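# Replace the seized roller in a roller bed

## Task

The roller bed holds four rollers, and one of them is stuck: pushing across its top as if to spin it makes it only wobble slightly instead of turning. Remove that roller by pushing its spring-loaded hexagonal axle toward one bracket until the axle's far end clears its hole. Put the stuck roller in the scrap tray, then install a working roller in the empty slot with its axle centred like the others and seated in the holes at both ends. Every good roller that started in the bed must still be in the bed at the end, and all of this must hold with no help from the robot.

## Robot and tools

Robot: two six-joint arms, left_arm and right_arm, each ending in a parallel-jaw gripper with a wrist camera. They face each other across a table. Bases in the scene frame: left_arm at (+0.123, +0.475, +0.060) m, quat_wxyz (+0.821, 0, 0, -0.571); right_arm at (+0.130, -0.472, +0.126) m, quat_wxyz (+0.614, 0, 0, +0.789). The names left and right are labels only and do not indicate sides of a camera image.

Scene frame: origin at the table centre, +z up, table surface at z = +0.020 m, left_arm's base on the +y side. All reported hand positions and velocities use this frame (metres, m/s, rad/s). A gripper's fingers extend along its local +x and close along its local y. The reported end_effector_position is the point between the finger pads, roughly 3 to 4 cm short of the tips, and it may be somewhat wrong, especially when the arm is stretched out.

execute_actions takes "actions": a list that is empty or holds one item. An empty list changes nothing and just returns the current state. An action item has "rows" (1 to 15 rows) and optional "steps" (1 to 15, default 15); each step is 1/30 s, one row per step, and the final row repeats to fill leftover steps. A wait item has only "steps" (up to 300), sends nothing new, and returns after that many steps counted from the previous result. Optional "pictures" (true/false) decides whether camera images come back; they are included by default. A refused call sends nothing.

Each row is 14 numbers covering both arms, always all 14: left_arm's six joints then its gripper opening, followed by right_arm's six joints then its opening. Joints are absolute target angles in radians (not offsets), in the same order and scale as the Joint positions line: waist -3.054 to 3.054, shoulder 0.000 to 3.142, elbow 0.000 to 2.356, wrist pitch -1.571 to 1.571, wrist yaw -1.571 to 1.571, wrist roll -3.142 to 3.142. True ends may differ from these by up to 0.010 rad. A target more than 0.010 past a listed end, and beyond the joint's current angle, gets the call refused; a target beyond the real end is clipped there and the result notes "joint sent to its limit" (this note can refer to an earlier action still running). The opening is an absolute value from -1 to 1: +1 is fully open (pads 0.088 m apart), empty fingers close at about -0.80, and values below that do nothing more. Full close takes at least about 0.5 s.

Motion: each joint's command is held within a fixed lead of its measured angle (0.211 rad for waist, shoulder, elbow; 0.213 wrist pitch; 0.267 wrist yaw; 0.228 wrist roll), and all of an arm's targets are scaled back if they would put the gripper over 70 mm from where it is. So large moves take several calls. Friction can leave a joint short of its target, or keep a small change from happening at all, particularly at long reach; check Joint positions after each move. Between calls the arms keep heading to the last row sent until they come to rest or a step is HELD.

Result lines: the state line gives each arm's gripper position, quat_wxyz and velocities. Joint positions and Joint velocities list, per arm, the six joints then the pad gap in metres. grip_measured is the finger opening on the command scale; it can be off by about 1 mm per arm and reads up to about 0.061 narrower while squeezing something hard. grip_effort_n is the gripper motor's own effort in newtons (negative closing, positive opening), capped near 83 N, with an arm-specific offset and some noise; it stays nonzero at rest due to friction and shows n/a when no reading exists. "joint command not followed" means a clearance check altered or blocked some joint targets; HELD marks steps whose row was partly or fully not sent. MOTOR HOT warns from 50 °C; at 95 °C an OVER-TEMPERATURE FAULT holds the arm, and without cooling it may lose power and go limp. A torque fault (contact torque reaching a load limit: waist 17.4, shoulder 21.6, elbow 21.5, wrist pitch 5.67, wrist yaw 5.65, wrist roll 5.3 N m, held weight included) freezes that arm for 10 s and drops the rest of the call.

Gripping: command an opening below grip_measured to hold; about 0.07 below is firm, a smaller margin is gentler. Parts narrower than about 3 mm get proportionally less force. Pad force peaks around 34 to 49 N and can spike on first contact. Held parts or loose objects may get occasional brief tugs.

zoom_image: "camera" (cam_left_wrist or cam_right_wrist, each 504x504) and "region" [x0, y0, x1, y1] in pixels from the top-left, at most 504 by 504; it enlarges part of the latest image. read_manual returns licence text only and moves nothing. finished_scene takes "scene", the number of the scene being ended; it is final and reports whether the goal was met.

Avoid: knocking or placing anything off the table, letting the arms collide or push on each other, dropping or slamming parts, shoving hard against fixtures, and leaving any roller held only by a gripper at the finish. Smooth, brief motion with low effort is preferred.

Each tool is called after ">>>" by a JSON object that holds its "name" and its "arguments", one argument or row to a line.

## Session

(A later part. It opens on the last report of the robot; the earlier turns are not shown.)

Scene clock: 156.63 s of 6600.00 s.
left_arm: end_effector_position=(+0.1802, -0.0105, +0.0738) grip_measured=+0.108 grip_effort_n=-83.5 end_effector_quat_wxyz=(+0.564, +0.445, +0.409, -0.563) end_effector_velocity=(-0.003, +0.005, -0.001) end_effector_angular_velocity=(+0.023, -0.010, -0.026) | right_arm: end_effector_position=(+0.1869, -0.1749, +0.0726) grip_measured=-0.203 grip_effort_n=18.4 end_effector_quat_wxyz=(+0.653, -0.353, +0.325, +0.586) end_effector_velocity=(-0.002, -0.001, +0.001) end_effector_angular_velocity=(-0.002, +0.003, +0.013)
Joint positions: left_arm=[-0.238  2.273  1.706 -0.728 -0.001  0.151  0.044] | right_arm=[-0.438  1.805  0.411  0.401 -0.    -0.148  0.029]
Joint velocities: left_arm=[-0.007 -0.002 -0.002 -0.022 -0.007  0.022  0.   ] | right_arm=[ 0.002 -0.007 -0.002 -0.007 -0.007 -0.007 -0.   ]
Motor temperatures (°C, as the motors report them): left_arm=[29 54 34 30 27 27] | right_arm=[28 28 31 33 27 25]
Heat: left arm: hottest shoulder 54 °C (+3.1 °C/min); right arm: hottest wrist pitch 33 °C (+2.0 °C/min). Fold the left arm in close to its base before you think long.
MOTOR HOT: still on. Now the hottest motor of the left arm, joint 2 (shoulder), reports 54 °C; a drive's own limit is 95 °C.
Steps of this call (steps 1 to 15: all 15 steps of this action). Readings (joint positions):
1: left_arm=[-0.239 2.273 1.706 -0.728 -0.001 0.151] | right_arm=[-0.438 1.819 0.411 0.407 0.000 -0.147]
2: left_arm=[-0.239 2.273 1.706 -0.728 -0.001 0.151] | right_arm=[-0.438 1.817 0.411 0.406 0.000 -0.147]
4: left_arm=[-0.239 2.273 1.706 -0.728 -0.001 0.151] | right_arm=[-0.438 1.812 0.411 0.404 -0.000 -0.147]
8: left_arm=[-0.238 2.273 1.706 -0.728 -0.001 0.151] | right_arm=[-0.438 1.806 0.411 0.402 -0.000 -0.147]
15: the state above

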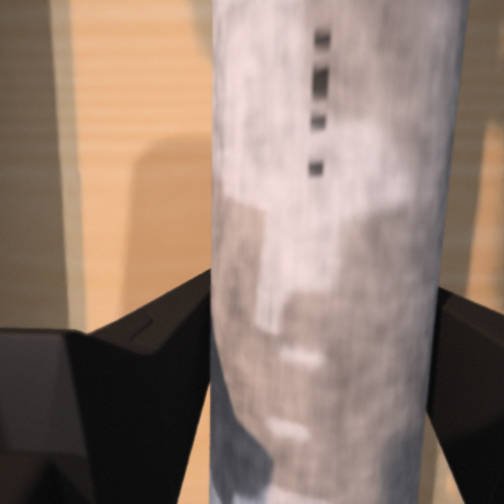

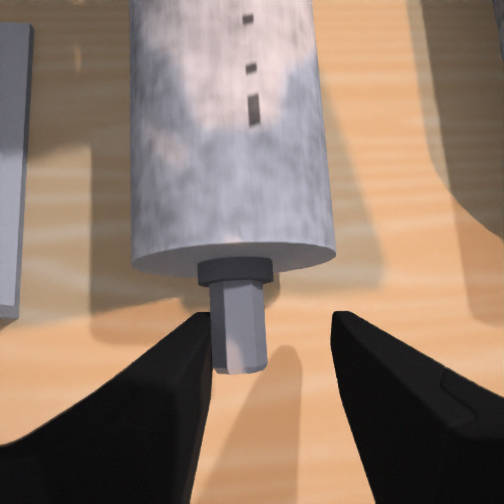

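>>> {"name": "execute_actions", "arguments": {
  "actions": [
    {"rows":[[-0.238,2.282,1.70,-0.728,0,0.15,0,-0.455,1.8,0.42,0.40,0,-0.15,-0.2]],"steps":8}
  ],
  "pictures": false
}}

>>> {"name": "execute_actions", "arguments": {
  "actions": [
    {"rows":[[-0.238,2.282,1.70,-0.728,0,0.15,0,-0.455,1.83,0.42,0.415,0,-0.15,-0.2]]}
  ]
}}

>>> {"name": "zoom_image", "arguments": {
  "camera": "cam_right_wrist",
  "region": [150,220,330,400]
}}

Scene clock: 160.73 s of 6600.00 s.
left_arm: end_effector_position=(+0.1808, -0.0105, +0.0738) grip_measured=+0.108 grip_effort_n=-83.5 end_effector_quat_wxyz=(+0.565, +0.444, +0.410, -0.562) end_effector_velocity=(-0.002, -0.002, +0.003) end_effector_angular_velocity=(-0.013, +0.008, +0.003) | right_arm: end_effector_position=(+0.1888, -0.1752, +0.0726) grip_measured=-0.203 grip_effort_n=17.4 end_effector_quat_wxyz=(+0.655, -0.351, +0.327, +0.584) end_effector_velocity=(+0.001, -0.002, -0.001) end_effector_angular_velocity=(-0.007, +0.004, +0.003)
Joint positions: left_arm=[-0.237  2.273  1.706 -0.728 -0.001  0.148  0.044] | right_arm=[-0.446  1.805  0.411  0.401 -0.004 -0.148  0.029]
Joint velocities: left_arm=[-0.002 -0.007 -0.002  0.007  0.007 -0.007 -0.   ] | right_arm=[-0.007 -0.002 -0.002 -0.007 -0.007 -0.007 -0.   ]
Motor temperatures (°C, as the motors report them): left_arm=[29 54 34 30 27 27] | right_arm=[28 28 31 32 27 25]
Heat: left arm: hottest shoulder 54 °C (+3.0 °C/min); right arm: hottest wrist pitch 32 °C (+1.0 °C/min). Fold the left arm in close to its base before you think long.
MOTOR HOT: still on. Now the hottest motor of the left arm, joint 2 (shoulder), reports 54 °C; a drive's own limit is 95 °C.
Steps of this call (steps 1 to 15: the robot went on to your last target; steps 16 to 90: nothing new was sent; then 0.83 s passed at rest; steps 91 to 98: all 8 steps of this action). Readings (joint positions):
91: left_arm=[-0.238 2.273 1.706 -0.728 -0.001 0.151] | right_arm=[-0.438 1.805 0.411 0.401 -0.001 -0.148]
92: left_arm=[-0.238 2.273 1.706 -0.728 -0.001 0.151] | right_arm=[-0.441 1.805 0.411 0.401 -0.002 -0.148]
94: left_arm=[-0.238 2.273 1.706 -0.728 -0.001 0.149] | right_arm=[-0.444 1.805 0.411 0.401 -0.002 -0.148]
98: the state above

Scene clock: 161.23 s of 6600.00 s.
left_arm: end_effector_position=(+0.1808, -0.0105, +0.0738) grip_measured=+0.108 grip_effort_n=-83.5 end_effector_quat_wxyz=(+0.565, +0.444, +0.410, -0.562) end_effector_velocity=(-0.003, +0.002, -0.000) end_effector_angular_velocity=(+0.006, +0.014, +0.017) | right_arm: end_effector_position=(+0.1892, -0.1763, +0.0684) grip_measured=-0.203 grip_effort_n=17.4 end_effector_quat_wxyz=(+0.654, -0.352, +0.330, +0.583) end_effector_velocity=(+0.002, -0.000, -0.000) end_effector_angular_velocity=(+0.002, -0.003, -0.013)
Joint positions: left_arm=[-0.237  2.273  1.706 -0.728 -0.001  0.148  0.044] | right_arm=[-0.448  1.824  0.411  0.412 -0.004 -0.148  0.029]
Joint velocities: left_arm=[-0.002 -0.002 -0.002 -0.007  0.007 -0.022 -0.   ] | right_arm=[-0.002  0.002 -0.002  0.007  0.007  0.007 -0.   ]
Motor temperatures (°C, as the motors report them): left_arm=[29 54 34 30 27 27] | right_arm=[28 28 31 32 27 25]
Heat: left arm: hottest shoulder 54 °C (+3.0 °C/min); right arm: hottest wrist pitch 32 °C (+1.0 °C/min). Fold the left arm in close to its base before you think long.
MOTOR HOT: still on. Now the hottest motor of the left arm, joint 2 (shoulder), reports 54 °C; a drive's own limit is 95 °C.
Steps of this call (steps 1 to 15: all 15 steps of this action). Readings (joint positions):
1: left_arm=[-0.237 2.273 1.706 -0.728 -0.001 0.148] | right_arm=[-0.446 1.806 0.411 0.401 -0.004 -0.148]
2: left_arm=[-0.237 2.273 1.706 -0.728 -0.001 0.148] | right_arm=[-0.446 1.809 0.411 0.404 -0.004 -0.148]
4: left_arm=[-0.237 2.273 1.706 -0.728 -0.001 0.148] | right_arm=[-0.447 1.816 0.411 0.407 -0.004 -0.148]
8: left_arm=[-0.237 2.273 1.706 -0.728 -0.001 0.148] | right_arm=[-0.448 1.823 0.411 0.411 -0.004 -0.148]
15: the state above

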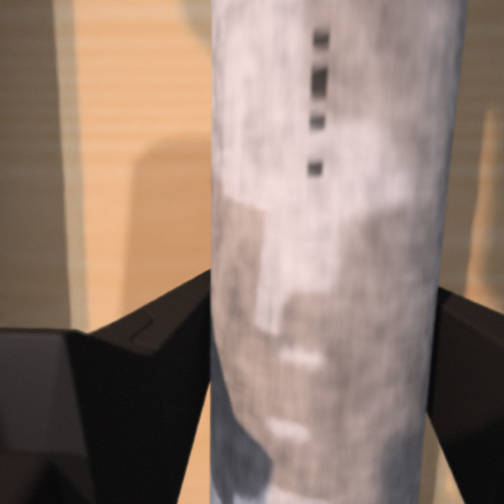

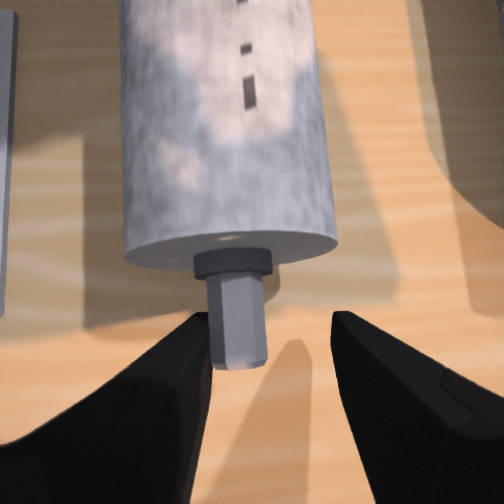

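Region (150, 220, 330, 400) of cam_right_wrist's 504x504 image, scaled by 2.800, with more detail than that image has.

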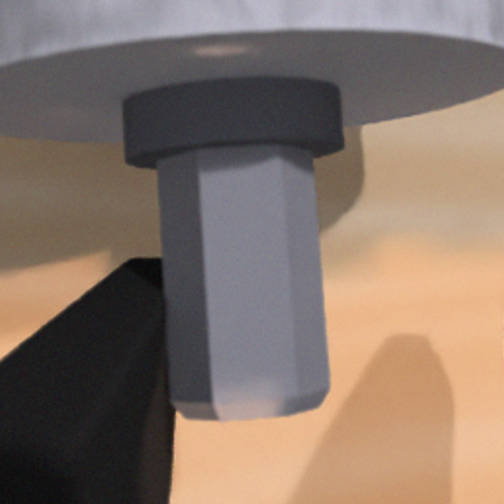

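>>> {"name": "execute_actions", "arguments": {
  "actions": [
    {"rows":[[-0.238,2.282,1.70,-0.728,0,0.15,0,-0.408,1.815,0.425,0.41,0,-0.17,-0.68]]}
  ]
}}

>>> {"name": "execute_actions", "arguments": {
  "actions": [
    {"rows":[[-0.238,2.282,1.70,-0.728,0,0.15,0,-0.375,1.815,0.425,0.41,0.06,-0.17,-0.68],[-0.238,2.282,1.70,-0.728,0,0.15,0,-0.34,1.82,0.425,0.41,0.12,-0.17,-0.68],[-0.238,2.282,1.70,-0.728,0,0.15,0,-0.305,1.83,0.425,0.42,0.18,-0.16,-0.68],[-0.238,2.282,1.70,-0.728,0,0.15,0,-0.27,1.84,0.425,0.435,0.245,-0.16,-0.68]]}
  ]
}}

>>> {"name": "zoom_image", "arguments": {
  "camera": "cam_right_wrist",
  "region": [180,220,360,400]
}}

Scene clock: 169.10 s of 6600.00 s.
left_arm: end_effector_position=(+0.1808, -0.0105, +0.0738) grip_measured=+0.108 grip_effort_n=-83.5 end_effector_quat_wxyz=(+0.565, +0.444, +0.410, -0.562) end_effector_velocity=(+0.002, +0.002, -0.000) end_effector_angular_velocity=(+0.009, -0.014, +0.025) | right_arm: end_effector_position=(+0.1804, -0.1741, +0.0690) grip_measured=-0.613 grip_effort_n=-83.5 end_effector_quat_wxyz=(+0.642, -0.365, +0.317, +0.595) end_effector_velocity=(+0.001, -0.003, -0.002) end_effector_angular_velocity=(-0.014, -0.008, -0.000)
Joint positions: left_arm=[-0.237  2.273  1.706 -0.728 -0.001  0.148  0.044] | right_arm=[-0.415  1.823  0.413  0.41   0.002 -0.167  0.009]
Joint velocities: left_arm=[-0.002 -0.002 -0.002 -0.007 -0.022 -0.022 -0.   ] | right_arm=[-0.002  0.002 -0.002 -0.007  0.007 -0.007 -0.   ]
Motor temperatures (°C, as the motors report them): left_arm=[29 53 33 30 27 27] | right_arm=[28 28 31 32 27 25]
Heat: left arm: hottest shoulder 53 °C (+1.0 °C/min); right arm: hottest wrist pitch 32 °C (+1.0 °C/min). Fold the left arm in close to its base before you think long.
MOTOR HOT: still on. Now the hottest motor of the left arm, joint 2 (shoulder), reports 53 °C; a drive's own limit is 95 °C.
Steps of this call (steps 1 to 15: the robot went on to your last target; steps 16 to 90: nothing new was sent; then 4.37 s passed at rest; steps 91 to 105: all 15 steps of this action). Readings (joint positions):
91: left_arm=[-0.237 2.273 1.706 -0.728 -0.001 0.148] | right_arm=[-0.446 1.825 0.411 0.412 -0.004 -0.150]
92: left_arm=[-0.237 2.273 1.706 -0.728 -0.001 0.148] | right_arm=[-0.438 1.825 0.411 0.412 -0.004 -0.155]
94: left_arm=[-0.237 2.273 1.706 -0.728 -0.001 0.148] | right_arm=[-0.423 1.825 0.412 0.412 -0.004 -0.161]
98: left_arm=[-0.237 2.273 1.706 -0.728 -0.001 0.148] | right_arm=[-0.416 1.824 0.413 0.411 0.001 -0.166]
105: the state above

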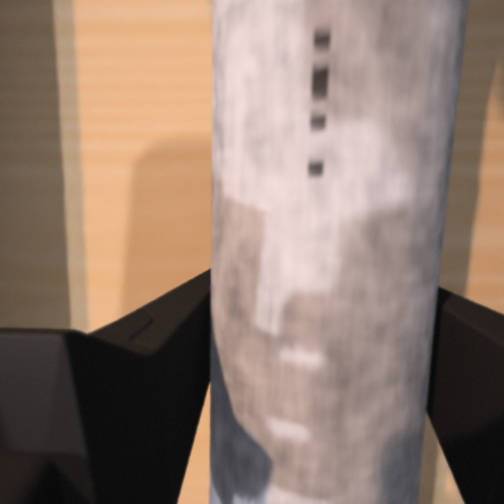

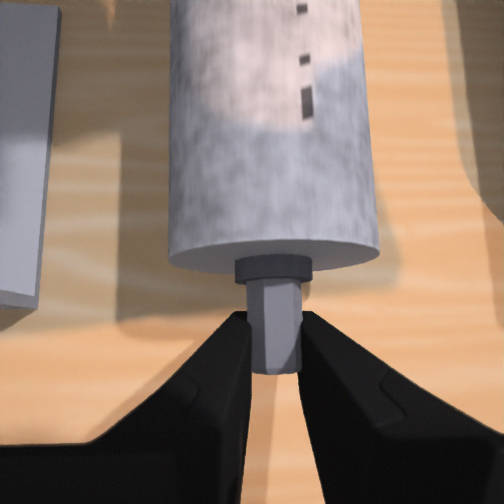

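Scene clock: 169.60 s of 6600.00 s.
left_arm: end_effector_position=(+0.1800, -0.0105, +0.0738) grip_measured=+0.108 grip_effort_n=-83.5 end_effector_quat_wxyz=(+0.563, +0.445, +0.409, -0.563) end_effector_velocity=(-0.000, +0.002, -0.002) end_effector_angular_velocity=(+0.013, -0.008, -0.007) | right_arm: end_effector_position=(+0.1741, -0.1731, +0.0694) grip_measured=-0.613 grip_effort_n=-83.5 end_effector_quat_wxyz=(+0.665, -0.428, +0.258, +0.555) end_effector_velocity=(+0.002, -0.004, -0.002) end_effector_angular_velocity=(-0.023, -0.042, +0.010)
Joint positions: left_arm=[-0.238  2.273  1.706 -0.728  0.     0.153  0.044] | right_arm=[-0.277  1.841  0.413  0.427  0.238 -0.162  0.009]
Joint velocities: left_arm=[-0.002  0.002 -0.002 -0.007 -0.007  0.007  0.   ] | right_arm=[ 0.012  0.007 -0.002 -0.007  0.037 -0.022 -0.   ]
Motor temperatures (°C, as the motors report them): left_arm=[29 53 33 30 27 27] | right_arm=[28 28 31 32 27 25]
Heat: left arm: hottest shoulder 53 °C (+0.0 °C/min); right arm: hottest wrist pitch 32 °C (+1.0 °C/min). Fold the left arm in close to its base before you think long.
MOTOR HOT: still on. Now the hottest motor of the left arm, joint 2 (shoulder), reports 53 °C; a drive's own limit is 95 °C.
Steps of this call (steps 1 to 15: all 15 steps of this action). Readings (joint positions):
1: left_arm=[-0.237 2.273 1.706 -0.728 -0.001 0.148] | right_arm=[-0.413 1.823 0.413 0.410 0.008 -0.167]
2: left_arm=[-0.237 2.273 1.706 -0.728 -0.001 0.148] | right_arm=[-0.401 1.823 0.413 0.410 0.030 -0.167]
4: left_arm=[-0.237 2.273 1.706 -0.728 -0.001 0.148] | right_arm=[-0.357 1.825 0.413 0.411 0.106 -0.167]
8: left_arm=[-0.238 2.273 1.706 -0.728 0.000 0.153] | right_arm=[-0.293 1.837 0.413 0.422 0.208 -0.163]
15: the state above

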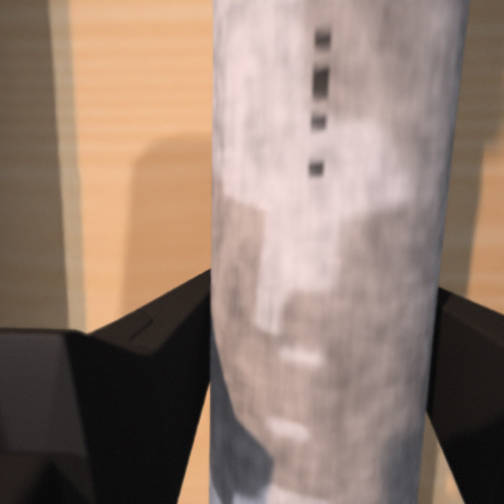

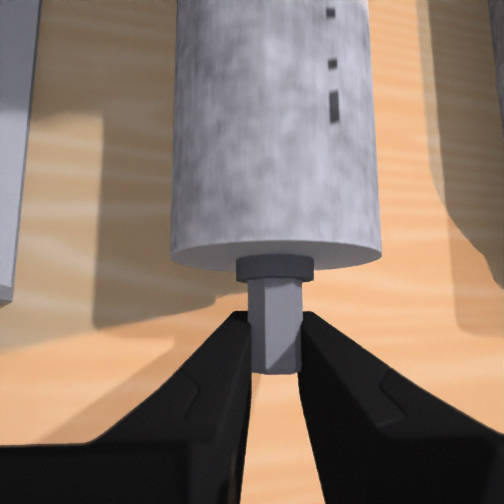

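Region (180, 220, 360, 400) of cam_right_wrist's 504x504 image, scaled by 2.800, with more detail than that image has.

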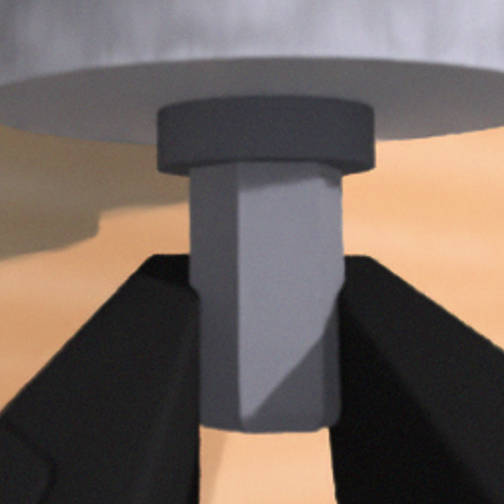

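>>> {"name": "execute_actions", "arguments": {
  "actions": [
    {"rows":[[-0.238,2.282,1.70,-0.728,0,0.15,0,-0.277,1.84,0.415,0.43,0.24,-0.16,0.2]],"steps":8}
  ],
  "pictures": false
}}

>>> {"name": "execute_actions", "arguments": {
  "actions": [
    {"rows":[[-0.238,2.27,1.71,-0.73,0,0.15,0,-0.3,1.3,0.15,0.3,0.2,0,0.2]]}
  ],
  "pictures": false
}}

>>> {"name": "execute_actions", "arguments": {
  "actions": [
    {"rows":[[-0.238,2.17,1.78,-0.87,0,0.15,0,-0.2,1.0,0.1,0.2,0,0.05,1]]}
  ],
  "pictures": false
}}

>>> {"name": "execute_actions", "arguments": {
  "actions": [
    {"rows":[[-0.238,2.1,1.92,-1.08,0,0.15,0,-0.12,1.0,0.1,0.2,0,0.1,1]]}
  ],
  "pictures": false
}}

>>> {"name": "execute_actions", "arguments": {
  "actions": [
    {"rows":[[-0.32,2.13,2.05,-1.22,0,0.08,0,-0.12,1.0,0.1,0.2,0,0.1,1]]}
  ],
  "pictures": false
}}

>>> {"name": "execute_actions", "arguments": {
  "actions": [
    {"rows":[[-0.412,2.16,2.1,-1.32,0,0,0,-0.12,1.0,0.1,0.2,0,0.1,1]]}
  ]
}}

Scene clock: 178.30 s of 6600.00 s.
left_arm: end_effector_position=(+0.1800, -0.0105, +0.0738) grip_measured=+0.108 grip_effort_n=-83.5 end_effector_quat_wxyz=(+0.563, +0.445, +0.409, -0.563) end_effector_velocity=(-0.000, +0.000, -0.001) end_effector_angular_velocity=(-0.002, -0.005, +0.007) | right_arm: end_effector_position=(+0.1741, -0.1725, +0.0698) grip_measured=+0.110 grip_effort_n=16.5 end_effector_quat_wxyz=(+0.666, -0.428, +0.256, +0.555) end_effector_velocity=(-0.000, -0.002, -0.001) end_effector_angular_velocity=(-0.009, +0.003, +0.008)
Joint positions: left_arm=[-0.238  2.273  1.706 -0.728  0.     0.153  0.044] | right_arm=[-0.275  1.842  0.413  0.431  0.241 -0.161  0.044]
Joint velocities: left_arm=[-0.002 -0.002 -0.007  0.007 -0.007 -0.007 -0.   ] | right_arm=[-0.002 -0.002 -0.002 -0.007 -0.007 -0.007  0.047]
Motor temperatures (°C, as the motors report them): left_arm=[29 53 33 29 27 27] | right_arm=[28 29 31 33 27 25]
Heat: left arm: hottest shoulder 53 °C (-3.0 °C/min); right arm: hottest wrist pitch 33 °C (+1.0 °C/min). Fold the left arm in close to its base before you think long.
MOTOR HOT: still on. Now the hottest motor of the left arm, joint 2 (shoulder), reports 53 °C; a drive's own limit is 95 °C.
Steps of this call (steps 1 to 15: the robot went on to your last target; steps 16 to 90: nothing new was sent; then 5.43 s passed at rest; steps 91 to 98: all 8 steps of this action). Readings (joint positions):
91: left_arm=[-0.238 2.273 1.706 -0.728 0.000 0.153] | right_arm=[-0.275 1.842 0.413 0.427 0.241 -0.161]
92: left_arm=[-0.238 2.273 1.706 -0.728 0.000 0.153] | right_arm=[-0.275 1.842 0.413 0.428 0.241 -0.161]
94: left_arm=[-0.238 2.273 1.706 -0.728 0.000 0.153] | right_arm=[-0.275 1.842 0.413 0.432 0.241 -0.161]
98: the state above

Scene clock: 178.80 s of 6600.00 s.
left_arm: end_effector_position=(+0.1801, -0.0107, +0.0740) grip_measured=+0.108 grip_effort_n=-83.5 end_effector_quat_wxyz=(+0.564, +0.445, +0.409, -0.563) end_effector_velocity=(-0.000, +0.002, -0.000) end_effector_angular_velocity=(+0.007, -0.000, +0.021) | right_arm: end_effector_position=(+0.1721, -0.2250, +0.1223) grip_measured=+0.196 grip_effort_n=18.8 end_effector_quat_wxyz=(+0.718, -0.317, +0.268, +0.559) end_effector_velocity=(-0.000, +0.001, +0.017) end_effector_angular_velocity=(+0.089, -0.003, +0.008)
Joint positions: left_arm=[-0.238  2.273  1.707 -0.728  0.     0.153  0.044] | right_arm=[-0.296  1.319  0.161  0.302  0.203 -0.004  0.049]
Joint velocities: left_arm=[-0.002 -0.002 -0.002 -0.007 -0.007 -0.022  0.   ] | right_arm=[-0.002 -0.12  -0.037  0.007 -0.007 -0.007 -0.   ]
Motor temperatures (°C, as the motors report them): left_arm=[29 53 33 29 27 27] | right_arm=[28 29 31 33 27 25]
Heat: left arm: hottest shoulder 53 °C (-4.0 °C/min); right arm: hottest wrist pitch 33 °C (+1.0 °C/min). Fold the left arm in close to its base before you think long.
MOTOR HOT: still on. Now the hottest motor of the left arm, joint 2 (shoulder), reports 53 °C; a drive's own limit is 95 °C.
Steps of this call (steps 1 to 15: all 15 steps of this action). Readings (joint positions):
1: left_arm=[-0.238 2.273 1.706 -0.728 0.000 0.153] | right_arm=[-0.276 1.825 0.400 0.424 0.237 -0.145]
2: left_arm=[-0.238 2.273 1.706 -0.728 0.000 0.153] | right_arm=[-0.280 1.783 0.367 0.397 0.225 -0.106]
4: left_arm=[-0.238 2.273 1.706 -0.728 0.000 0.153] | right_arm=[-0.288 1.671 0.271 0.346 0.217 -0.056]
8: left_arm=[-0.238 2.273 1.706 -0.728 0.000 0.153] | right_arm=[-0.296 1.478 0.167 0.304 0.206 -0.018]
15: the state above

Scene clock: 179.30 s of 6600.00 s.
left_arm: end_effector_position=(+0.1787, +0.0013, +0.1091) grip_measured=+0.108 grip_effort_n=-83.5 end_effector_quat_wxyz=(+0.556, +0.453, +0.419, -0.558) end_effector_velocity=(-0.001, +0.005, -0.001) end_effector_angular_velocity=(+0.022, -0.003, +0.006) | right_arm: end_effector_position=(+0.1198, -0.2258, +0.1588) grip_measured=+0.979 grip_effort_n=18.8 end_effector_quat_wxyz=(+0.657, -0.231, +0.250, +0.672) end_effector_velocity=(-0.005, +0.002, +0.008) end_effector_angular_velocity=(+0.031, +0.010, +0.029)
Joint positions: left_arm=[-0.238  2.211  1.755 -0.87   0.     0.153  0.044] | right_arm=[-0.205  1.008  0.111  0.202  0.004  0.047  0.087]
Joint velocities: left_arm=[-0.002 -0.002 -0.002 -0.022 -0.007 -0.007  0.   ] | right_arm=[ 0.007 -0.037  0.002 -0.007 -0.022 -0.007  0.003]
Motor temperatures (°C, as the motors report them): left_arm=[29 53 33 29 27 27] | right_arm=[28 29 31 33 27 25]
Heat: left arm: hottest shoulder 53 °C (-4.0 °C/min); right arm: hottest wrist pitch 33 °C (+1.0 °C/min). Fold the left arm in close to its base before you think long.
MOTOR HOT: still on. Now the hottest motor of the left arm, joint 2 (shoulder), reports 53 °C; a drive's own limit is 95 °C.
Steps of this call (steps 1 to 15: all 15 steps of this action). Readings (joint positions):
1: left_arm=[-0.238 2.267 1.714 -0.740 0.000 0.153] | right_arm=[-0.292 1.294 0.157 0.287 0.183 0.005]
2: left_arm=[-0.238 2.264 1.726 -0.776 0.000 0.153] | right_arm=[-0.269 1.244 0.145 0.259 0.126 0.017]
4: left_arm=[-0.238 2.252 1.731 -0.839 0.000 0.153] | right_arm=[-0.231 1.140 0.122 0.230 0.059 0.031]
8: left_arm=[-0.238 2.229 1.742 -0.860 0.000 0.153] | right_arm=[-0.210 1.034 0.116 0.214 0.018 0.043]
15: the state above

Scene clock: 179.80 s of 6600.00 s.
left_arm: end_effector_position=(+0.1777, +0.0095, +0.1802) grip_measured=+0.108 grip_effort_n=-83.5 end_effector_quat_wxyz=(+0.561, +0.448, +0.412, -0.561) end_effector_velocity=(-0.005, +0.020, -0.005) end_effector_angular_velocity=(+0.094, +0.020, +0.003) | right_arm: end_effector_position=(+0.0995, -0.2273, +0.1593) grip_measured=+0.985 grip_effort_n=18.8 end_effector_quat_wxyz=(+0.634, -0.224, +0.258, +0.693) end_effector_velocity=(-0.001, -0.002, -0.002) end_effector_angular_velocity=(-0.018, +0.008, +0.003)
Joint positions: left_arm=[-0.238  2.127  1.9   -1.079  0.     0.153  0.044] | right_arm=[-0.124  1.005  0.111  0.201  0.     0.097  0.087]
Joint velocities: left_arm=[-0.002 -0.002 -0.002 -0.095  0.007 -0.007 -0.   ] | right_arm=[ 0.002 -0.002  0.002 -0.022 -0.007  0.007 -0.   ]
Motor temperatures (°C, as the motors report them): left_arm=[29 54 33 29 27 27] | right_arm=[28 29 31 33 27 25]
Heat: left arm: hottest shoulder 54 °C (-3.0 °C/min); right arm: hottest wrist pitch 33 °C (+1.0 °C/min). Fold the left arm in close to its base before you think long.
MOTOR HOT: still on. Now the hottest motor of the left arm, joint 2 (shoulder), reports 54 °C; a drive's own limit is 95 °C.
Steps of this call (steps 1 to 15: all 15 steps of this action). Readings (joint positions):
1: left_arm=[-0.238 2.211 1.766 -0.886 0.000 0.153] | right_arm=[-0.198 1.007 0.111 0.202 0.006 0.055]
2: left_arm=[-0.238 2.211 1.788 -0.932 0.000 0.153] | right_arm=[-0.178 1.006 0.111 0.202 0.005 0.068]
4: left_arm=[-0.238 2.203 1.818 -1.009 0.000 0.153] | right_arm=[-0.147 1.005 0.111 0.202 0.001 0.081]
8: left_arm=[-0.238 2.162 1.872 -1.053 0.000 0.153] | right_arm=[-0.129 1.005 0.111 0.201 0.000 0.093]
15: the state above

Scene clock: 180.30 s of 6600.00 s.
left_arm: end_effector_position=(+0.1375, +0.0123, +0.1989) grip_measured=+0.108 grip_effort_n=-83.5 end_effector_quat_wxyz=(+0.541, +0.458, +0.427, -0.562) end_effector_velocity=(+0.034, +0.003, +0.000) end_effector_angular_velocity=(+0.008, -0.016, +0.092) | right_arm: end_effector_position=(+0.0994, -0.2273, +0.1594) grip_measured=+0.985 grip_effort_n=18.8 end_effector_quat_wxyz=(+0.634, -0.224, +0.258, +0.694) end_effector_velocity=(+0.002, -0.001, -0.002) end_effector_angular_velocity=(-0.005, -0.022, +0.006)
Joint positions: left_arm=[-0.323  2.152  2.024 -1.224  0.002  0.084  0.044] | right_arm=[-0.124  1.004  0.111  0.201  0.     0.097  0.087]
Joint velocities: left_arm=[ 0.066 -0.002 -0.002 -0.007 -0.022 -0.022 -0.   ] | right_arm=[-0.002 -0.002 -0.002 -0.007  0.007 -0.022  0.   ]
Motor temperatures (°C, as the motors report them): left_arm=[29 54 33 29 27 27] | right_arm=[28 28 31 33 27 25]
Heat: left arm: hottest shoulder 54 °C (-3.0 °C/min); right arm: hottest wrist pitch 33 °C (+1.0 °C/min). Fold the left arm in close to its base before you think long.
MOTOR HOT: still on. Now the hottest motor of the left arm, joint 2 (shoulder), reports 54 °C; a drive's own limit is 95 °C.
Steps of this call (steps 1 to 15: all 15 steps of this action). Readings (joint positions):
1: left_arm=[-0.241 2.131 1.913 -1.098 -0.003 0.145] | right_arm=[-0.124 1.005 0.111 0.201 0.000 0.097]
2: left_arm=[-0.249 2.143 1.939 -1.139 -0.011 0.124] | right_arm=[-0.124 1.005 0.111 0.201 0.000 0.097]
4: left_arm=[-0.274 2.152 1.972 -1.185 -0.010 0.103] | right_arm=[-0.124 1.004 0.111 0.201 0.000 0.097]
8: left_arm=[-0.323 2.152 2.014 -1.204 0.005 0.090] | right_arm=[-0.124 1.004 0.111 0.201 0.000 0.097]
15: the state above

Scene clock: 180.80 s of 6600.00 s.
left_arm: end_effector_position=(+0.0953, +0.0241, +0.1989) grip_measured=+0.108 grip_effort_n=-83.5 end_effector_quat_wxyz=(+0.517, +0.476, +0.447, -0.553) end_effector_velocity=(+0.040, -0.002, +0.003) end_effector_angular_velocity=(-0.004, -0.031, +0.117) | right_arm: end_effector_position=(+0.0994, -0.2273, +0.1594) grip_measured=+0.985 grip_effort_n=18.8 end_effector_quat_wxyz=(+0.634, -0.224, +0.258, +0.694) end_effector_velocity=(-0.002, -0.004, -0.004) end_effector_angular_velocity=(-0.023, +0.006, +0.019)
Joint positions: left_arm=[-0.416  2.175  2.071 -1.32   0.002  0.004  0.044] | right_arm=[-0.124  1.004  0.111  0.201  0.     0.097  0.087]
Joint velocities: left_arm=[ 0.076 -0.002  0.007 -0.007 -0.037 -0.037 -0.001] | right_arm=[-0.002 -0.002 -0.002 -0.022 -0.022 -0.007 -0.   ]
Motor temperatures (°C, as the motors report them): left_arm=[29 54 33 29 27 27] | right_arm=[28 28 31 33 27 25]
Heat: left arm: hottest shoulder 54 °C (-3.0 °C/min); right arm: hottest wrist pitch 33 °C (+1.0 °C/min). Fold the left arm in close to its base before you think long.
MOTOR HOT: still on. Now the hottest motor of the left arm, joint 2 (shoulder), reports 54 °C; a drive's own limit is 95 °C.
Steps of this call (steps 1 to 15: all 15 steps of this action). Readings (joint positions):
1: left_arm=[-0.324 2.155 2.029 -1.231 -0.002 0.074] | right_arm=[-0.124 1.004 0.111 0.201 0.000 0.097]
2: left_arm=[-0.331 2.161 2.043 -1.254 -0.014 0.051] | right_arm=[-0.124 1.004 0.111 0.201 0.000 0.097]
4: left_arm=[-0.358 2.165 2.058 -1.293 -0.012 0.026] | right_arm=[-0.124 1.004 0.111 0.201 0.000 0.097]
8: left_arm=[-0.415 2.171 2.068 -1.310 0.006 0.011] | right_arm=[-0.124 1.004 0.111 0.201 0.000 0.097]
15: the state above

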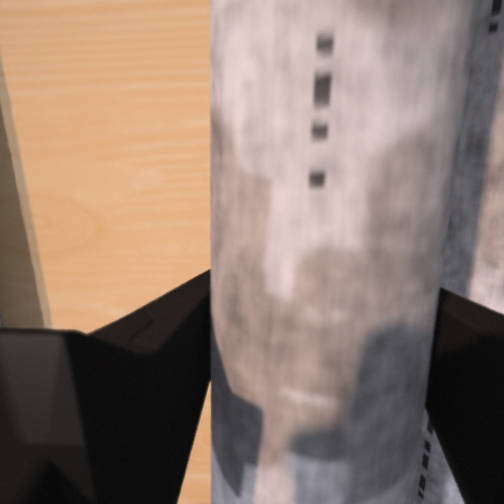

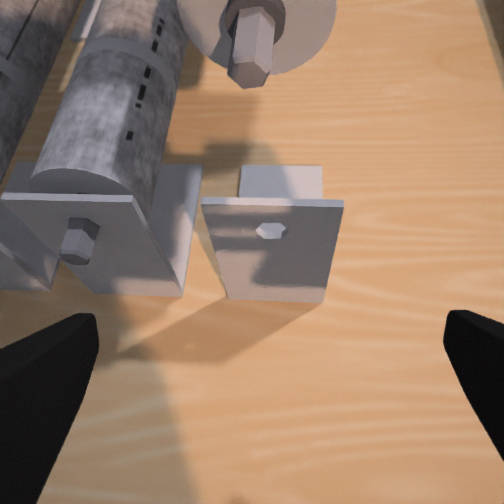

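>>> {"name": "execute_actions", "arguments": {
  "actions": [
    {"rows":[[-0.412,2.22,2.09,-1.305,0,-0.03,0,-0.12,1.1,0.03,0.55,0,0.07,1]]}
  ],
  "pictures": false
}}

>>> {"name": "execute_actions", "arguments": {
  "actions": [
    {"rows":[[-0.412,2.25,2.09,-1.29,0,-0.03,0,-0.12,1.1,0.03,0.55,0,0.07,1]]}
  ]
}}

>>> {"name": "zoom_image", "arguments": {
  "camera": "cam_right_wrist",
  "region": [120,100,420,400]
}}

Scene clock: 184.50 s of 6600.00 s.
left_arm: end_effector_position=(+0.0978, +0.0186, +0.1696) grip_measured=+0.108 grip_effort_n=-83.5 end_effector_quat_wxyz=(+0.514, +0.482, +0.470, -0.531) end_effector_velocity=(+0.004, -0.000, -0.001) end_effector_angular_velocity=(-0.004, -0.036, +0.008) | right_arm: end_effector_position=(+0.0974, -0.2116, +0.1735) grip_measured=+0.985 grip_effort_n=18.8 end_effector_quat_wxyz=(+0.646, -0.167, +0.194, +0.719) end_effector_velocity=(+0.003, +0.003, +0.004) end_effector_angular_velocity=(+0.029, -0.019, -0.003)
Joint positions: left_arm=[-0.41   2.246  2.075 -1.305  0.001 -0.026  0.044] | right_arm=[-0.124  1.096  0.041  0.542  0.     0.073  0.087]
Joint velocities: left_arm=[-0.002 -0.002 -0.007  0.007 -0.037 -0.007 -0.   ] | right_arm=[-0.007  0.007 -0.002  0.037  0.007 -0.022 -0.   ]
Motor temperatures (°C, as the motors report them): left_arm=[29 55 34 29 27 27] | right_arm=[28 28 31 33 27 25]
Heat: left arm: hottest shoulder 55 °C (-3.0 °C/min); right arm: hottest wrist pitch 33 °C (+1.0 °C/min). Fold the left arm in close to its base before you think long.
MOTOR HOT: still on. Now the hottest motor of the left arm, joint 2 (shoulder), reports 55 °C; a drive's own limit is 95 °C.
Steps of this call (steps 1 to 15: the robot went on to your last target; steps 16 to 90: nothing new was sent; then 0.20 s passed at rest; steps 91 to 105: all 15 steps of this action). Readings (joint positions):
91: left_arm=[-0.410 2.180 2.072 -1.320 0.001 0.000] | right_arm=[-0.124 1.013 0.104 0.224 0.000 0.096]
92: left_arm=[-0.410 2.186 2.074 -1.319 0.001 -0.008] | right_arm=[-0.124 1.033 0.089 0.288 0.000 0.091]
94: left_arm=[-0.410 2.201 2.075 -1.309 0.001 -0.017] | right_arm=[-0.124 1.067 0.063 0.384 0.000 0.082]
98: left_arm=[-0.410 2.237 2.075 -1.307 0.001 -0.024] | right_arm=[-0.124 1.089 0.045 0.506 0.000 0.076]
105: the state above

Scene clock: 185.00 s of 6600.00 s.
left_arm: end_effector_position=(+0.0976, +0.0156, +0.1606) grip_measured=+0.108 grip_effort_n=-83.5 end_effector_quat_wxyz=(+0.513, +0.484, +0.471, -0.530) end_effector_velocity=(-0.006, +0.006, -0.000) end_effector_angular_velocity=(+0.023, +0.021, -0.002) | right_arm: end_effector_position=(+0.0973, -0.2113, +0.1739) grip_measured=+0.985 grip_effort_n=18.8 end_effector_quat_wxyz=(+0.647, -0.165, +0.193, +0.719) end_effector_velocity=(+0.002, -0.001, -0.002) end_effector_angular_velocity=(-0.006, -0.011, -0.005)
Joint positions: left_arm=[-0.41   2.267  2.075 -1.292  0.001 -0.027  0.044] | right_arm=[-0.124  1.096  0.04   0.547  0.     0.073  0.087]
Joint velocities: left_arm=[-0.007 -0.002 -0.002 -0.022  0.022 -0.007 -0.   ] | right_arm=[-0.002 -0.002 -0.002 -0.007  0.007 -0.007 -0.   ]
Motor temperatures (°C, as the motors report them): left_arm=[29 55 34 29 27 27] | right_arm=[28 28 31 33 27 25]
Heat: left arm: hottest shoulder 55 °C (-3.0 °C/min); right arm: hottest wrist pitch 33 °C (+1.0 °C/min). Fold the left arm in close to its base before you think long.
MOTOR HOT: still on. Now the hottest motor of the left arm, joint 2 (shoulder), reports 55 °C; a drive's own limit is 95 °C.
Steps of this call (steps 1 to 15: all 15 steps of this action). Readings (joint positions):
1: left_arm=[-0.410 2.246 2.075 -1.305 0.001 -0.026] | right_arm=[-0.124 1.096 0.041 0.544 0.000 0.073]
2: left_arm=[-0.410 2.248 2.075 -1.304 0.001 -0.027] | right_arm=[-0.124 1.096 0.041 0.545 0.000 0.073]
4: left_arm=[-0.410 2.255 2.075 -1.296 0.001 -0.027] | right_arm=[-0.124 1.096 0.041 0.546 0.000 0.073]
8: left_arm=[-0.410 2.265 2.075 -1.292 0.001 -0.027] | right_arm=[-0.124 1.096 0.040 0.547 0.000 0.073]
15: the state above

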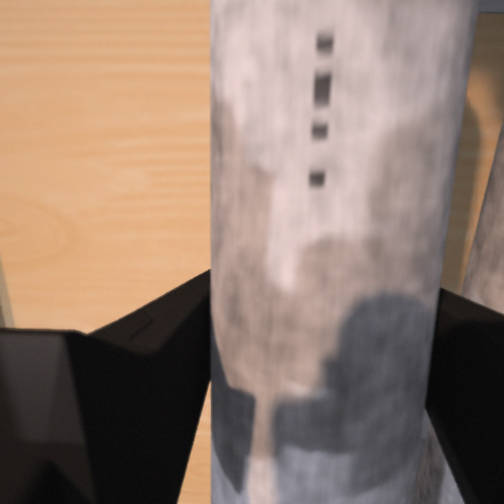

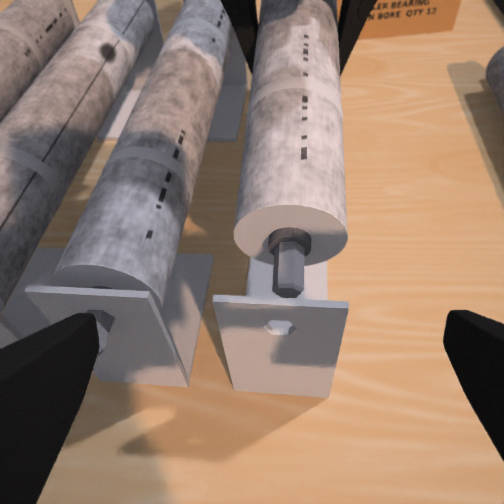

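Region (120, 100, 420, 400) of cam_right_wrist's 504x504 image, scaled by 1.680, with more detail than that image has.

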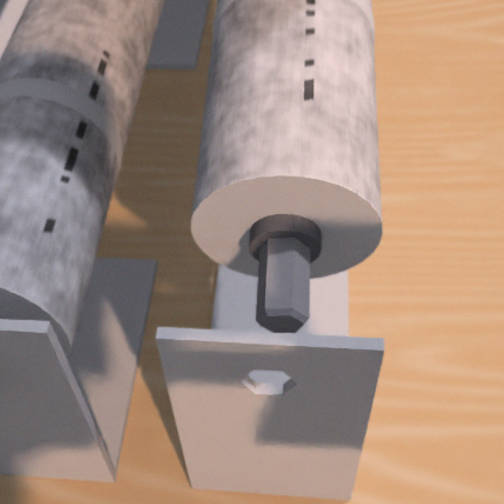

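>>> {"name": "execute_actions", "arguments": {
  "actions": [
    {"rows":[[-0.413,2.305,2.18,-1.315,0,-0.012,0,-0.12,1.1,0.03,0.5,0,0.07,1]]}
  ]
}}

>>> {"name": "zoom_image", "arguments": {
  "camera": "cam_right_wrist",
  "region": [180,180,380,380]
}}

Scene clock: 188.80 s of 6600.00 s.
left_arm: end_effector_position=(+0.0972, +0.0089, +0.1570) grip_measured=+0.108 grip_effort_n=-83.5 end_effector_quat_wxyz=(+0.507, +0.490, +0.472, -0.529) end_effector_velocity=(+0.000, +0.001, +0.002) end_effector_angular_velocity=(+0.002, -0.007, +0.005) | right_arm: end_effector_position=(+0.0981, -0.2171, +0.1643) grip_measured=+0.985 grip_effort_n=18.8 end_effector_quat_wxyz=(+0.643, -0.183, +0.208, +0.714) end_effector_velocity=(+0.000, -0.005, -0.007) end_effector_angular_velocity=(-0.036, -0.007, +0.008)
Joint positions: left_arm=[-0.41   2.317  2.146 -1.326  0.001 -0.017  0.044] | right_arm=[-0.124  1.098  0.038  0.502  0.     0.073  0.087]
Joint velocities: left_arm=[-0.002 -0.002  0.002 -0.007 -0.007 -0.007  0.   ] | right_arm=[-0.002 -0.002 -0.002 -0.037 -0.007 -0.007 -0.   ]
Motor temperatures (°C, as the motors report them): left_arm=[29 56 35 29 27 27] | right_arm=[28 28 30 33 27 25]
Heat: left arm: hottest shoulder 56 °C (-1.0 °C/min); right arm: hottest wrist pitch 33 °C (+1.0 °C/min). Fold the left arm in close to its base before you think long.
MOTOR HOT: still on. Now the hottest motor of the left arm, joint 2 (shoulder), reports 56 °C; a drive's own limit is 95 °C.
Steps of this call (steps 1 to 15: the robot went on to your last target; steps 16 to 90: nothing new was sent; then 0.30 s passed at rest; steps 91 to 105: all 15 steps of this action). Readings (joint positions):
91: left_arm=[-0.410 2.272 2.082 -1.297 0.001 -0.027] | right_arm=[-0.124 1.096 0.040 0.544 0.000 0.073]
92: left_arm=[-0.410 2.282 2.100 -1.307 0.001 -0.026] | right_arm=[-0.124 1.096 0.040 0.535 0.000 0.073]
94: left_arm=[-0.410 2.300 2.127 -1.311 0.001 -0.022] | right_arm=[-0.124 1.097 0.039 0.515 0.000 0.073]
98: left_arm=[-0.410 2.314 2.140 -1.321 0.001 -0.018] | right_arm=[-0.124 1.098 0.038 0.506 0.000 0.073]
105: the state above

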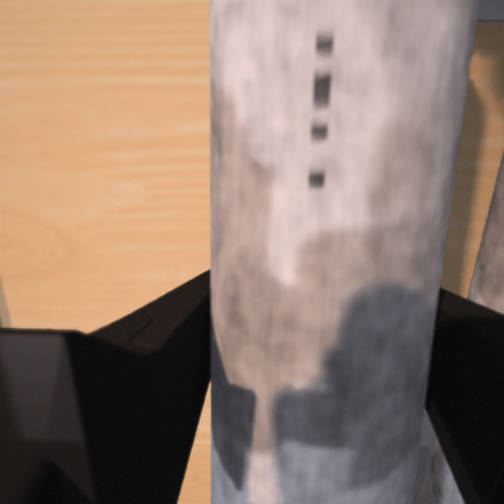

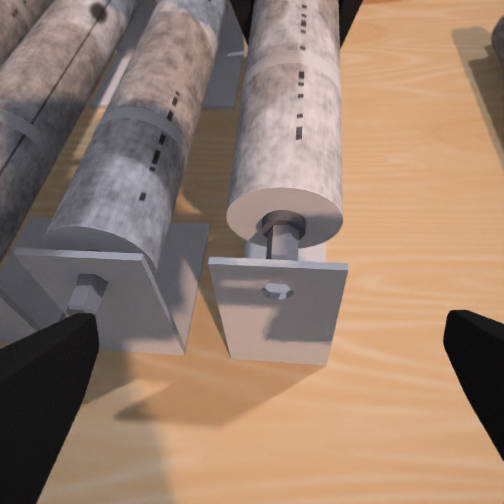

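Region (180, 180, 380, 380) of cam_right_wrist's 504x504 image, scaled by 2.520, with more detail than that image has.

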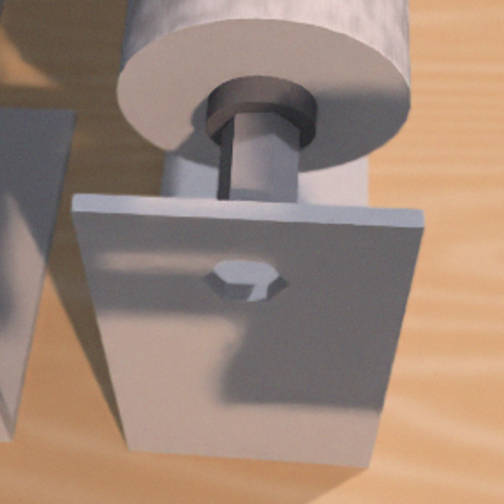

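>>> {"name": "execute_actions", "arguments": {
  "actions": [
    {"rows":[[-0.413,2.305,2.18,-1.348,0,-0.002,0,-0.12,1.1,0.03,0.5,0,0.07,1]]}
  ],
  "pictures": false
}}

>>> {"name": "execute_actions", "arguments": {
  "actions": [
    {"rows":[[-0.413,2.335,2.22,-1.358,0,-0.002,0,-0.12,1.1,0.03,0.5,0,0.07,1]]}
  ]
}}

>>> {"name": "zoom_image", "arguments": {
  "camera": "cam_right_wrist",
  "region": [180,180,380,380]
}}

Scene clock: 193.00 s of 6600.00 s.
left_arm: end_effector_position=(+0.0973, +0.0117, +0.1576) grip_measured=+0.108 grip_effort_n=-83.5 end_effector_quat_wxyz=(+0.501, +0.497, +0.473, -0.528) end_effector_velocity=(+0.002, +0.001, +0.002) end_effector_angular_velocity=(+0.001, -0.021, +0.021) | right_arm: end_effector_position=(+0.0981, -0.2171, +0.1642) grip_measured=+0.985 grip_effort_n=18.8 end_effector_quat_wxyz=(+0.643, -0.184, +0.208, +0.714) end_effector_velocity=(+0.002, -0.002, -0.003) end_effector_angular_velocity=(-0.011, -0.012, -0.005)
Joint positions: left_arm=[-0.411  2.319  2.154 -1.346  0.    -0.006  0.044] | right_arm=[-0.124  1.098  0.038  0.501  0.     0.072  0.087]
Joint velocities: left_arm=[-0.002 -0.002  0.002 -0.007 -0.022 -0.022  0.   ] | right_arm=[-0.002  0.002 -0.002 -0.007  0.007 -0.007 -0.   ]
Motor temperatures (°C, as the motors report them): left_arm=[29 57 35 29 27 27] | right_arm=[28 28 30 33 27 25]
Heat: left arm: hottest shoulder 57 °C (+0.0 °C/min); right arm: hottest wrist pitch 33 °C (+0.0 °C/min). Fold the left arm in close to its base before you think long.
MOTOR HOT: still on. Now the hottest motor of the left arm, joint 2 (shoulder), reports 57 °C; a drive's own limit is 95 °C.
Steps of this call (steps 1 to 15: the robot went on to your last target; steps 16 to 90: nothing new was sent; then 0.70 s passed at rest; steps 91 to 105: all 15 steps of this action). Readings (joint positions):
91: left_arm=[-0.410 2.317 2.146 -1.328 0.001 -0.016] | right_arm=[-0.124 1.098 0.038 0.501 0.000 0.073]
92: left_arm=[-0.410 2.318 2.148 -1.331 0.000 -0.014] | right_arm=[-0.124 1.098 0.038 0.501 0.000 0.073]
94: left_arm=[-0.411 2.319 2.151 -1.335 0.000 -0.008] | right_arm=[-0.124 1.098 0.038 0.501 0.000 0.073]
98: left_arm=[-0.411 2.319 2.154 -1.344 0.000 -0.006] | right_arm=[-0.124 1.098 0.038 0.501 0.000 0.073]
105: the state above

Scene clock: 193.50 s of 6600.00 s.
left_arm: end_effector_position=(+0.0971, +0.0078, +0.1536) grip_measured=+0.108 grip_effort_n=-83.5 end_effector_quat_wxyz=(+0.499, +0.499, +0.475, -0.526) end_effector_velocity=(+0.000, +0.003, +0.001) end_effector_angular_velocity=(+0.017, -0.007, +0.020) | right_arm: end_effector_position=(+0.0981, -0.2171, +0.1642) grip_measured=+0.985 grip_effort_n=18.8 end_effector_quat_wxyz=(+0.643, -0.184, +0.208, +0.714) end_effector_velocity=(-0.001, +0.002, +0.004) end_effector_angular_velocity=(+0.016, +0.012, -0.000)
Joint positions: left_arm=[-0.411  2.35   2.191 -1.361  0.    -0.005  0.044] | right_arm=[-0.124  1.098  0.038  0.501  0.     0.072  0.087]
Joint velocities: left_arm=[-0.002  0.002  0.007 -0.022 -0.007 -0.022 -0.   ] | right_arm=[-0.002 -0.007  0.002  0.007 -0.007  0.007  0.   ]
Motor temperatures (°C, as the motors report them): left_arm=[29 57 35 29 27 27] | right_arm=[28 28 30 33 27 25]
Heat: left arm: hottest shoulder 57 °C (+0.0 °C/min); right arm: hottest wrist pitch 33 °C (+0.0 °C/min). Fold the left arm in close to its base before you think long.
MOTOR HOT: still on. Now the hottest motor of the left arm, joint 2 (shoulder), reports 57 °C; a drive's own limit is 95 °C.
Steps of this call (steps 1 to 15: all 15 steps of this action). Readings (joint positions):
1: left_arm=[-0.411 2.322 2.158 -1.349 0.000 -0.005] | right_arm=[-0.124 1.098 0.038 0.501 0.000 0.072]
2: left_arm=[-0.411 2.328 2.167 -1.355 0.000 -0.005] | right_arm=[-0.124 1.098 0.038 0.501 0.000 0.072]
4: left_arm=[-0.411 2.337 2.181 -1.358 0.000 -0.005] | right_arm=[-0.124 1.098 0.038 0.501 0.000 0.072]
8: left_arm=[-0.411 2.346 2.188 -1.359 0.000 -0.005] | right_arm=[-0.124 1.098 0.038 0.501 0.000 0.072]
15: the state above

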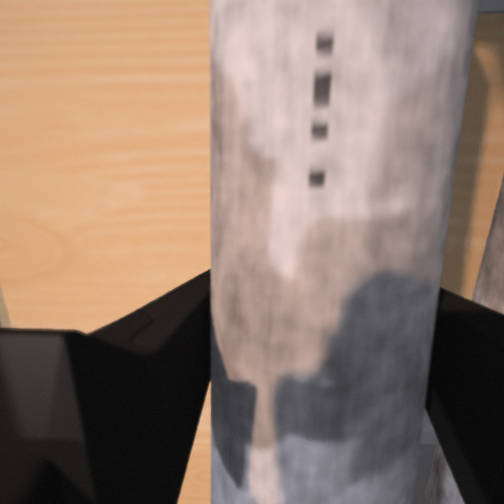

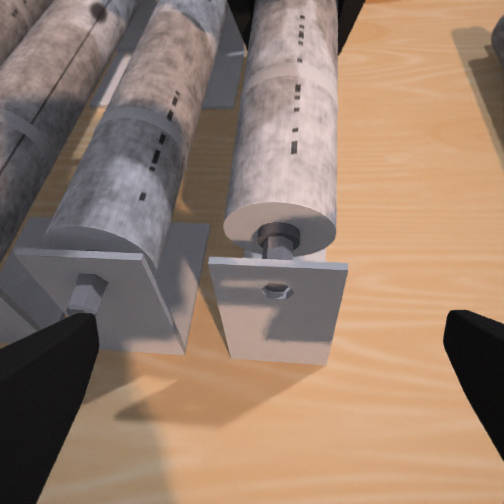

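Region (180, 180, 380, 380) of cam_right_wrist's 504x504 image, scaled by 2.520, with more detail than that image has.

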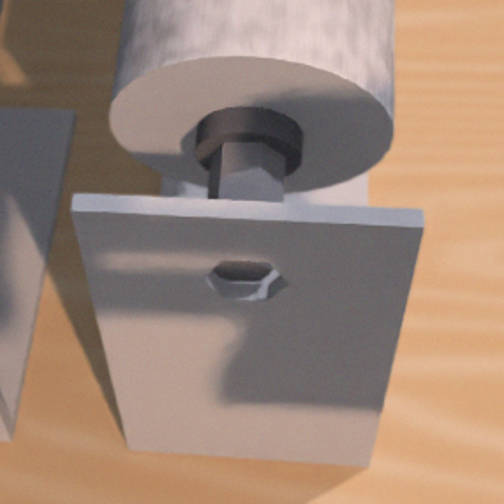

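Close; advance with a slight +x nudge.

>>> {"name": "execute_actions", "arguments": {
  "actions": [
    {"rows":[[-0.413,2.365,2.262,-1.36,0,-0.013,0,-0.12,1.1,0.03,0.5,0,0.07,1]]}
  ]
}}

>>> {"name": "zoom_image", "arguments": {
  "camera": "cam_right_wrist",
  "region": [180,180,380,380]
}}

Scene clock: 197.50 s of 6600.00 s.
left_arm: end_effector_position=(+0.0965, +0.0043, +0.1522) grip_measured=+0.108 grip_effort_n=-83.5 end_effector_quat_wxyz=(+0.499, +0.499, +0.476, -0.524) end_effector_velocity=(+0.000, +0.001, -0.001) end_effector_angular_velocity=(+0.007, -0.007, +0.005) | right_arm: end_effector_position=(+0.0981, -0.2171, +0.1642) grip_measured=+0.985 grip_effort_n=18.8 end_effector_quat_wxyz=(+0.643, -0.184, +0.208, +0.714) end_effector_velocity=(-0.002, -0.001, -0.000) end_effector_angular_velocity=(-0.002, -0.003, +0.013)
Joint positions: left_arm=[-0.412  2.374  2.227 -1.376  0.    -0.009  0.044] | right_arm=[-0.124  1.098  0.038  0.501  0.     0.072  0.087]
Joint velocities: left_arm=[-0.002  0.002  0.002 -0.007 -0.007 -0.007 -0.001] | right_arm=[ 0.002 -0.007 -0.002 -0.007 -0.007 -0.007  0.   ]
Motor temperatures (°C, as the motors report them): left_arm=[29 58 36 29 27 27] | right_arm=[28 28 30 33 27 25]
Heat: left arm: hottest shoulder 58 °C (+2.0 °C/min); right arm: hottest wrist pitch 33 °C (+0.0 °C/min). Fold the left arm in close to its base before you think long.
MOTOR HOT: still on. Now the hottest motor of the left arm, joint 2 (shoulder), reports 58 °C; a drive's own limit is 95 °C.
Steps of this call (steps 1 to 15: the robot went on to your last target; steps 16 to 90: nothing new was sent; then 0.50 s passed at rest; steps 91 to 105: all 15 steps of this action). Readings (joint positions):
91: left_arm=[-0.411 2.353 2.195 -1.364 0.000 -0.005] | right_arm=[-0.124 1.098 0.038 0.501 0.000 0.072]
92: left_arm=[-0.411 2.359 2.206 -1.370 0.000 -0.005] | right_arm=[-0.124 1.098 0.038 0.501 0.000 0.072]
94: left_arm=[-0.411 2.366 2.216 -1.376 0.000 -0.006] | right_arm=[-0.124 1.098 0.038 0.501 0.000 0.072]
98: left_arm=[-0.411 2.373 2.224 -1.376 0.000 -0.008] | right_arm=[-0.124 1.098 0.038 0.501 0.000 0.072]
105: the state above

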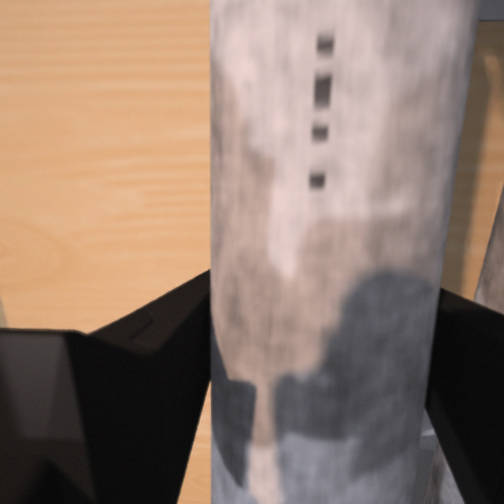

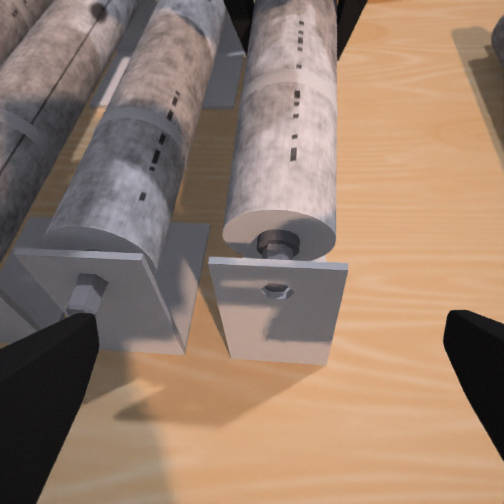

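Region (180, 180, 380, 380) of cam_right_wrist's 504x504 image, scaled by 2.520, with more detail than that image has.

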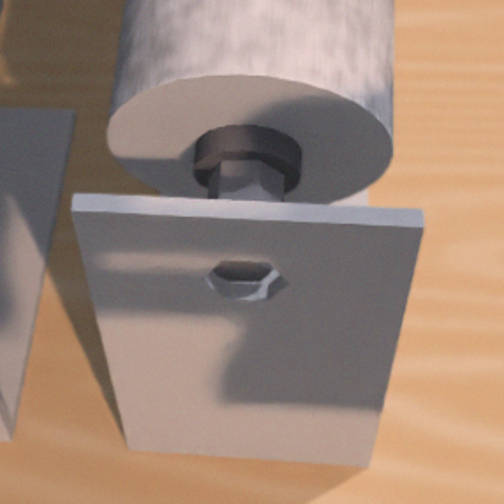

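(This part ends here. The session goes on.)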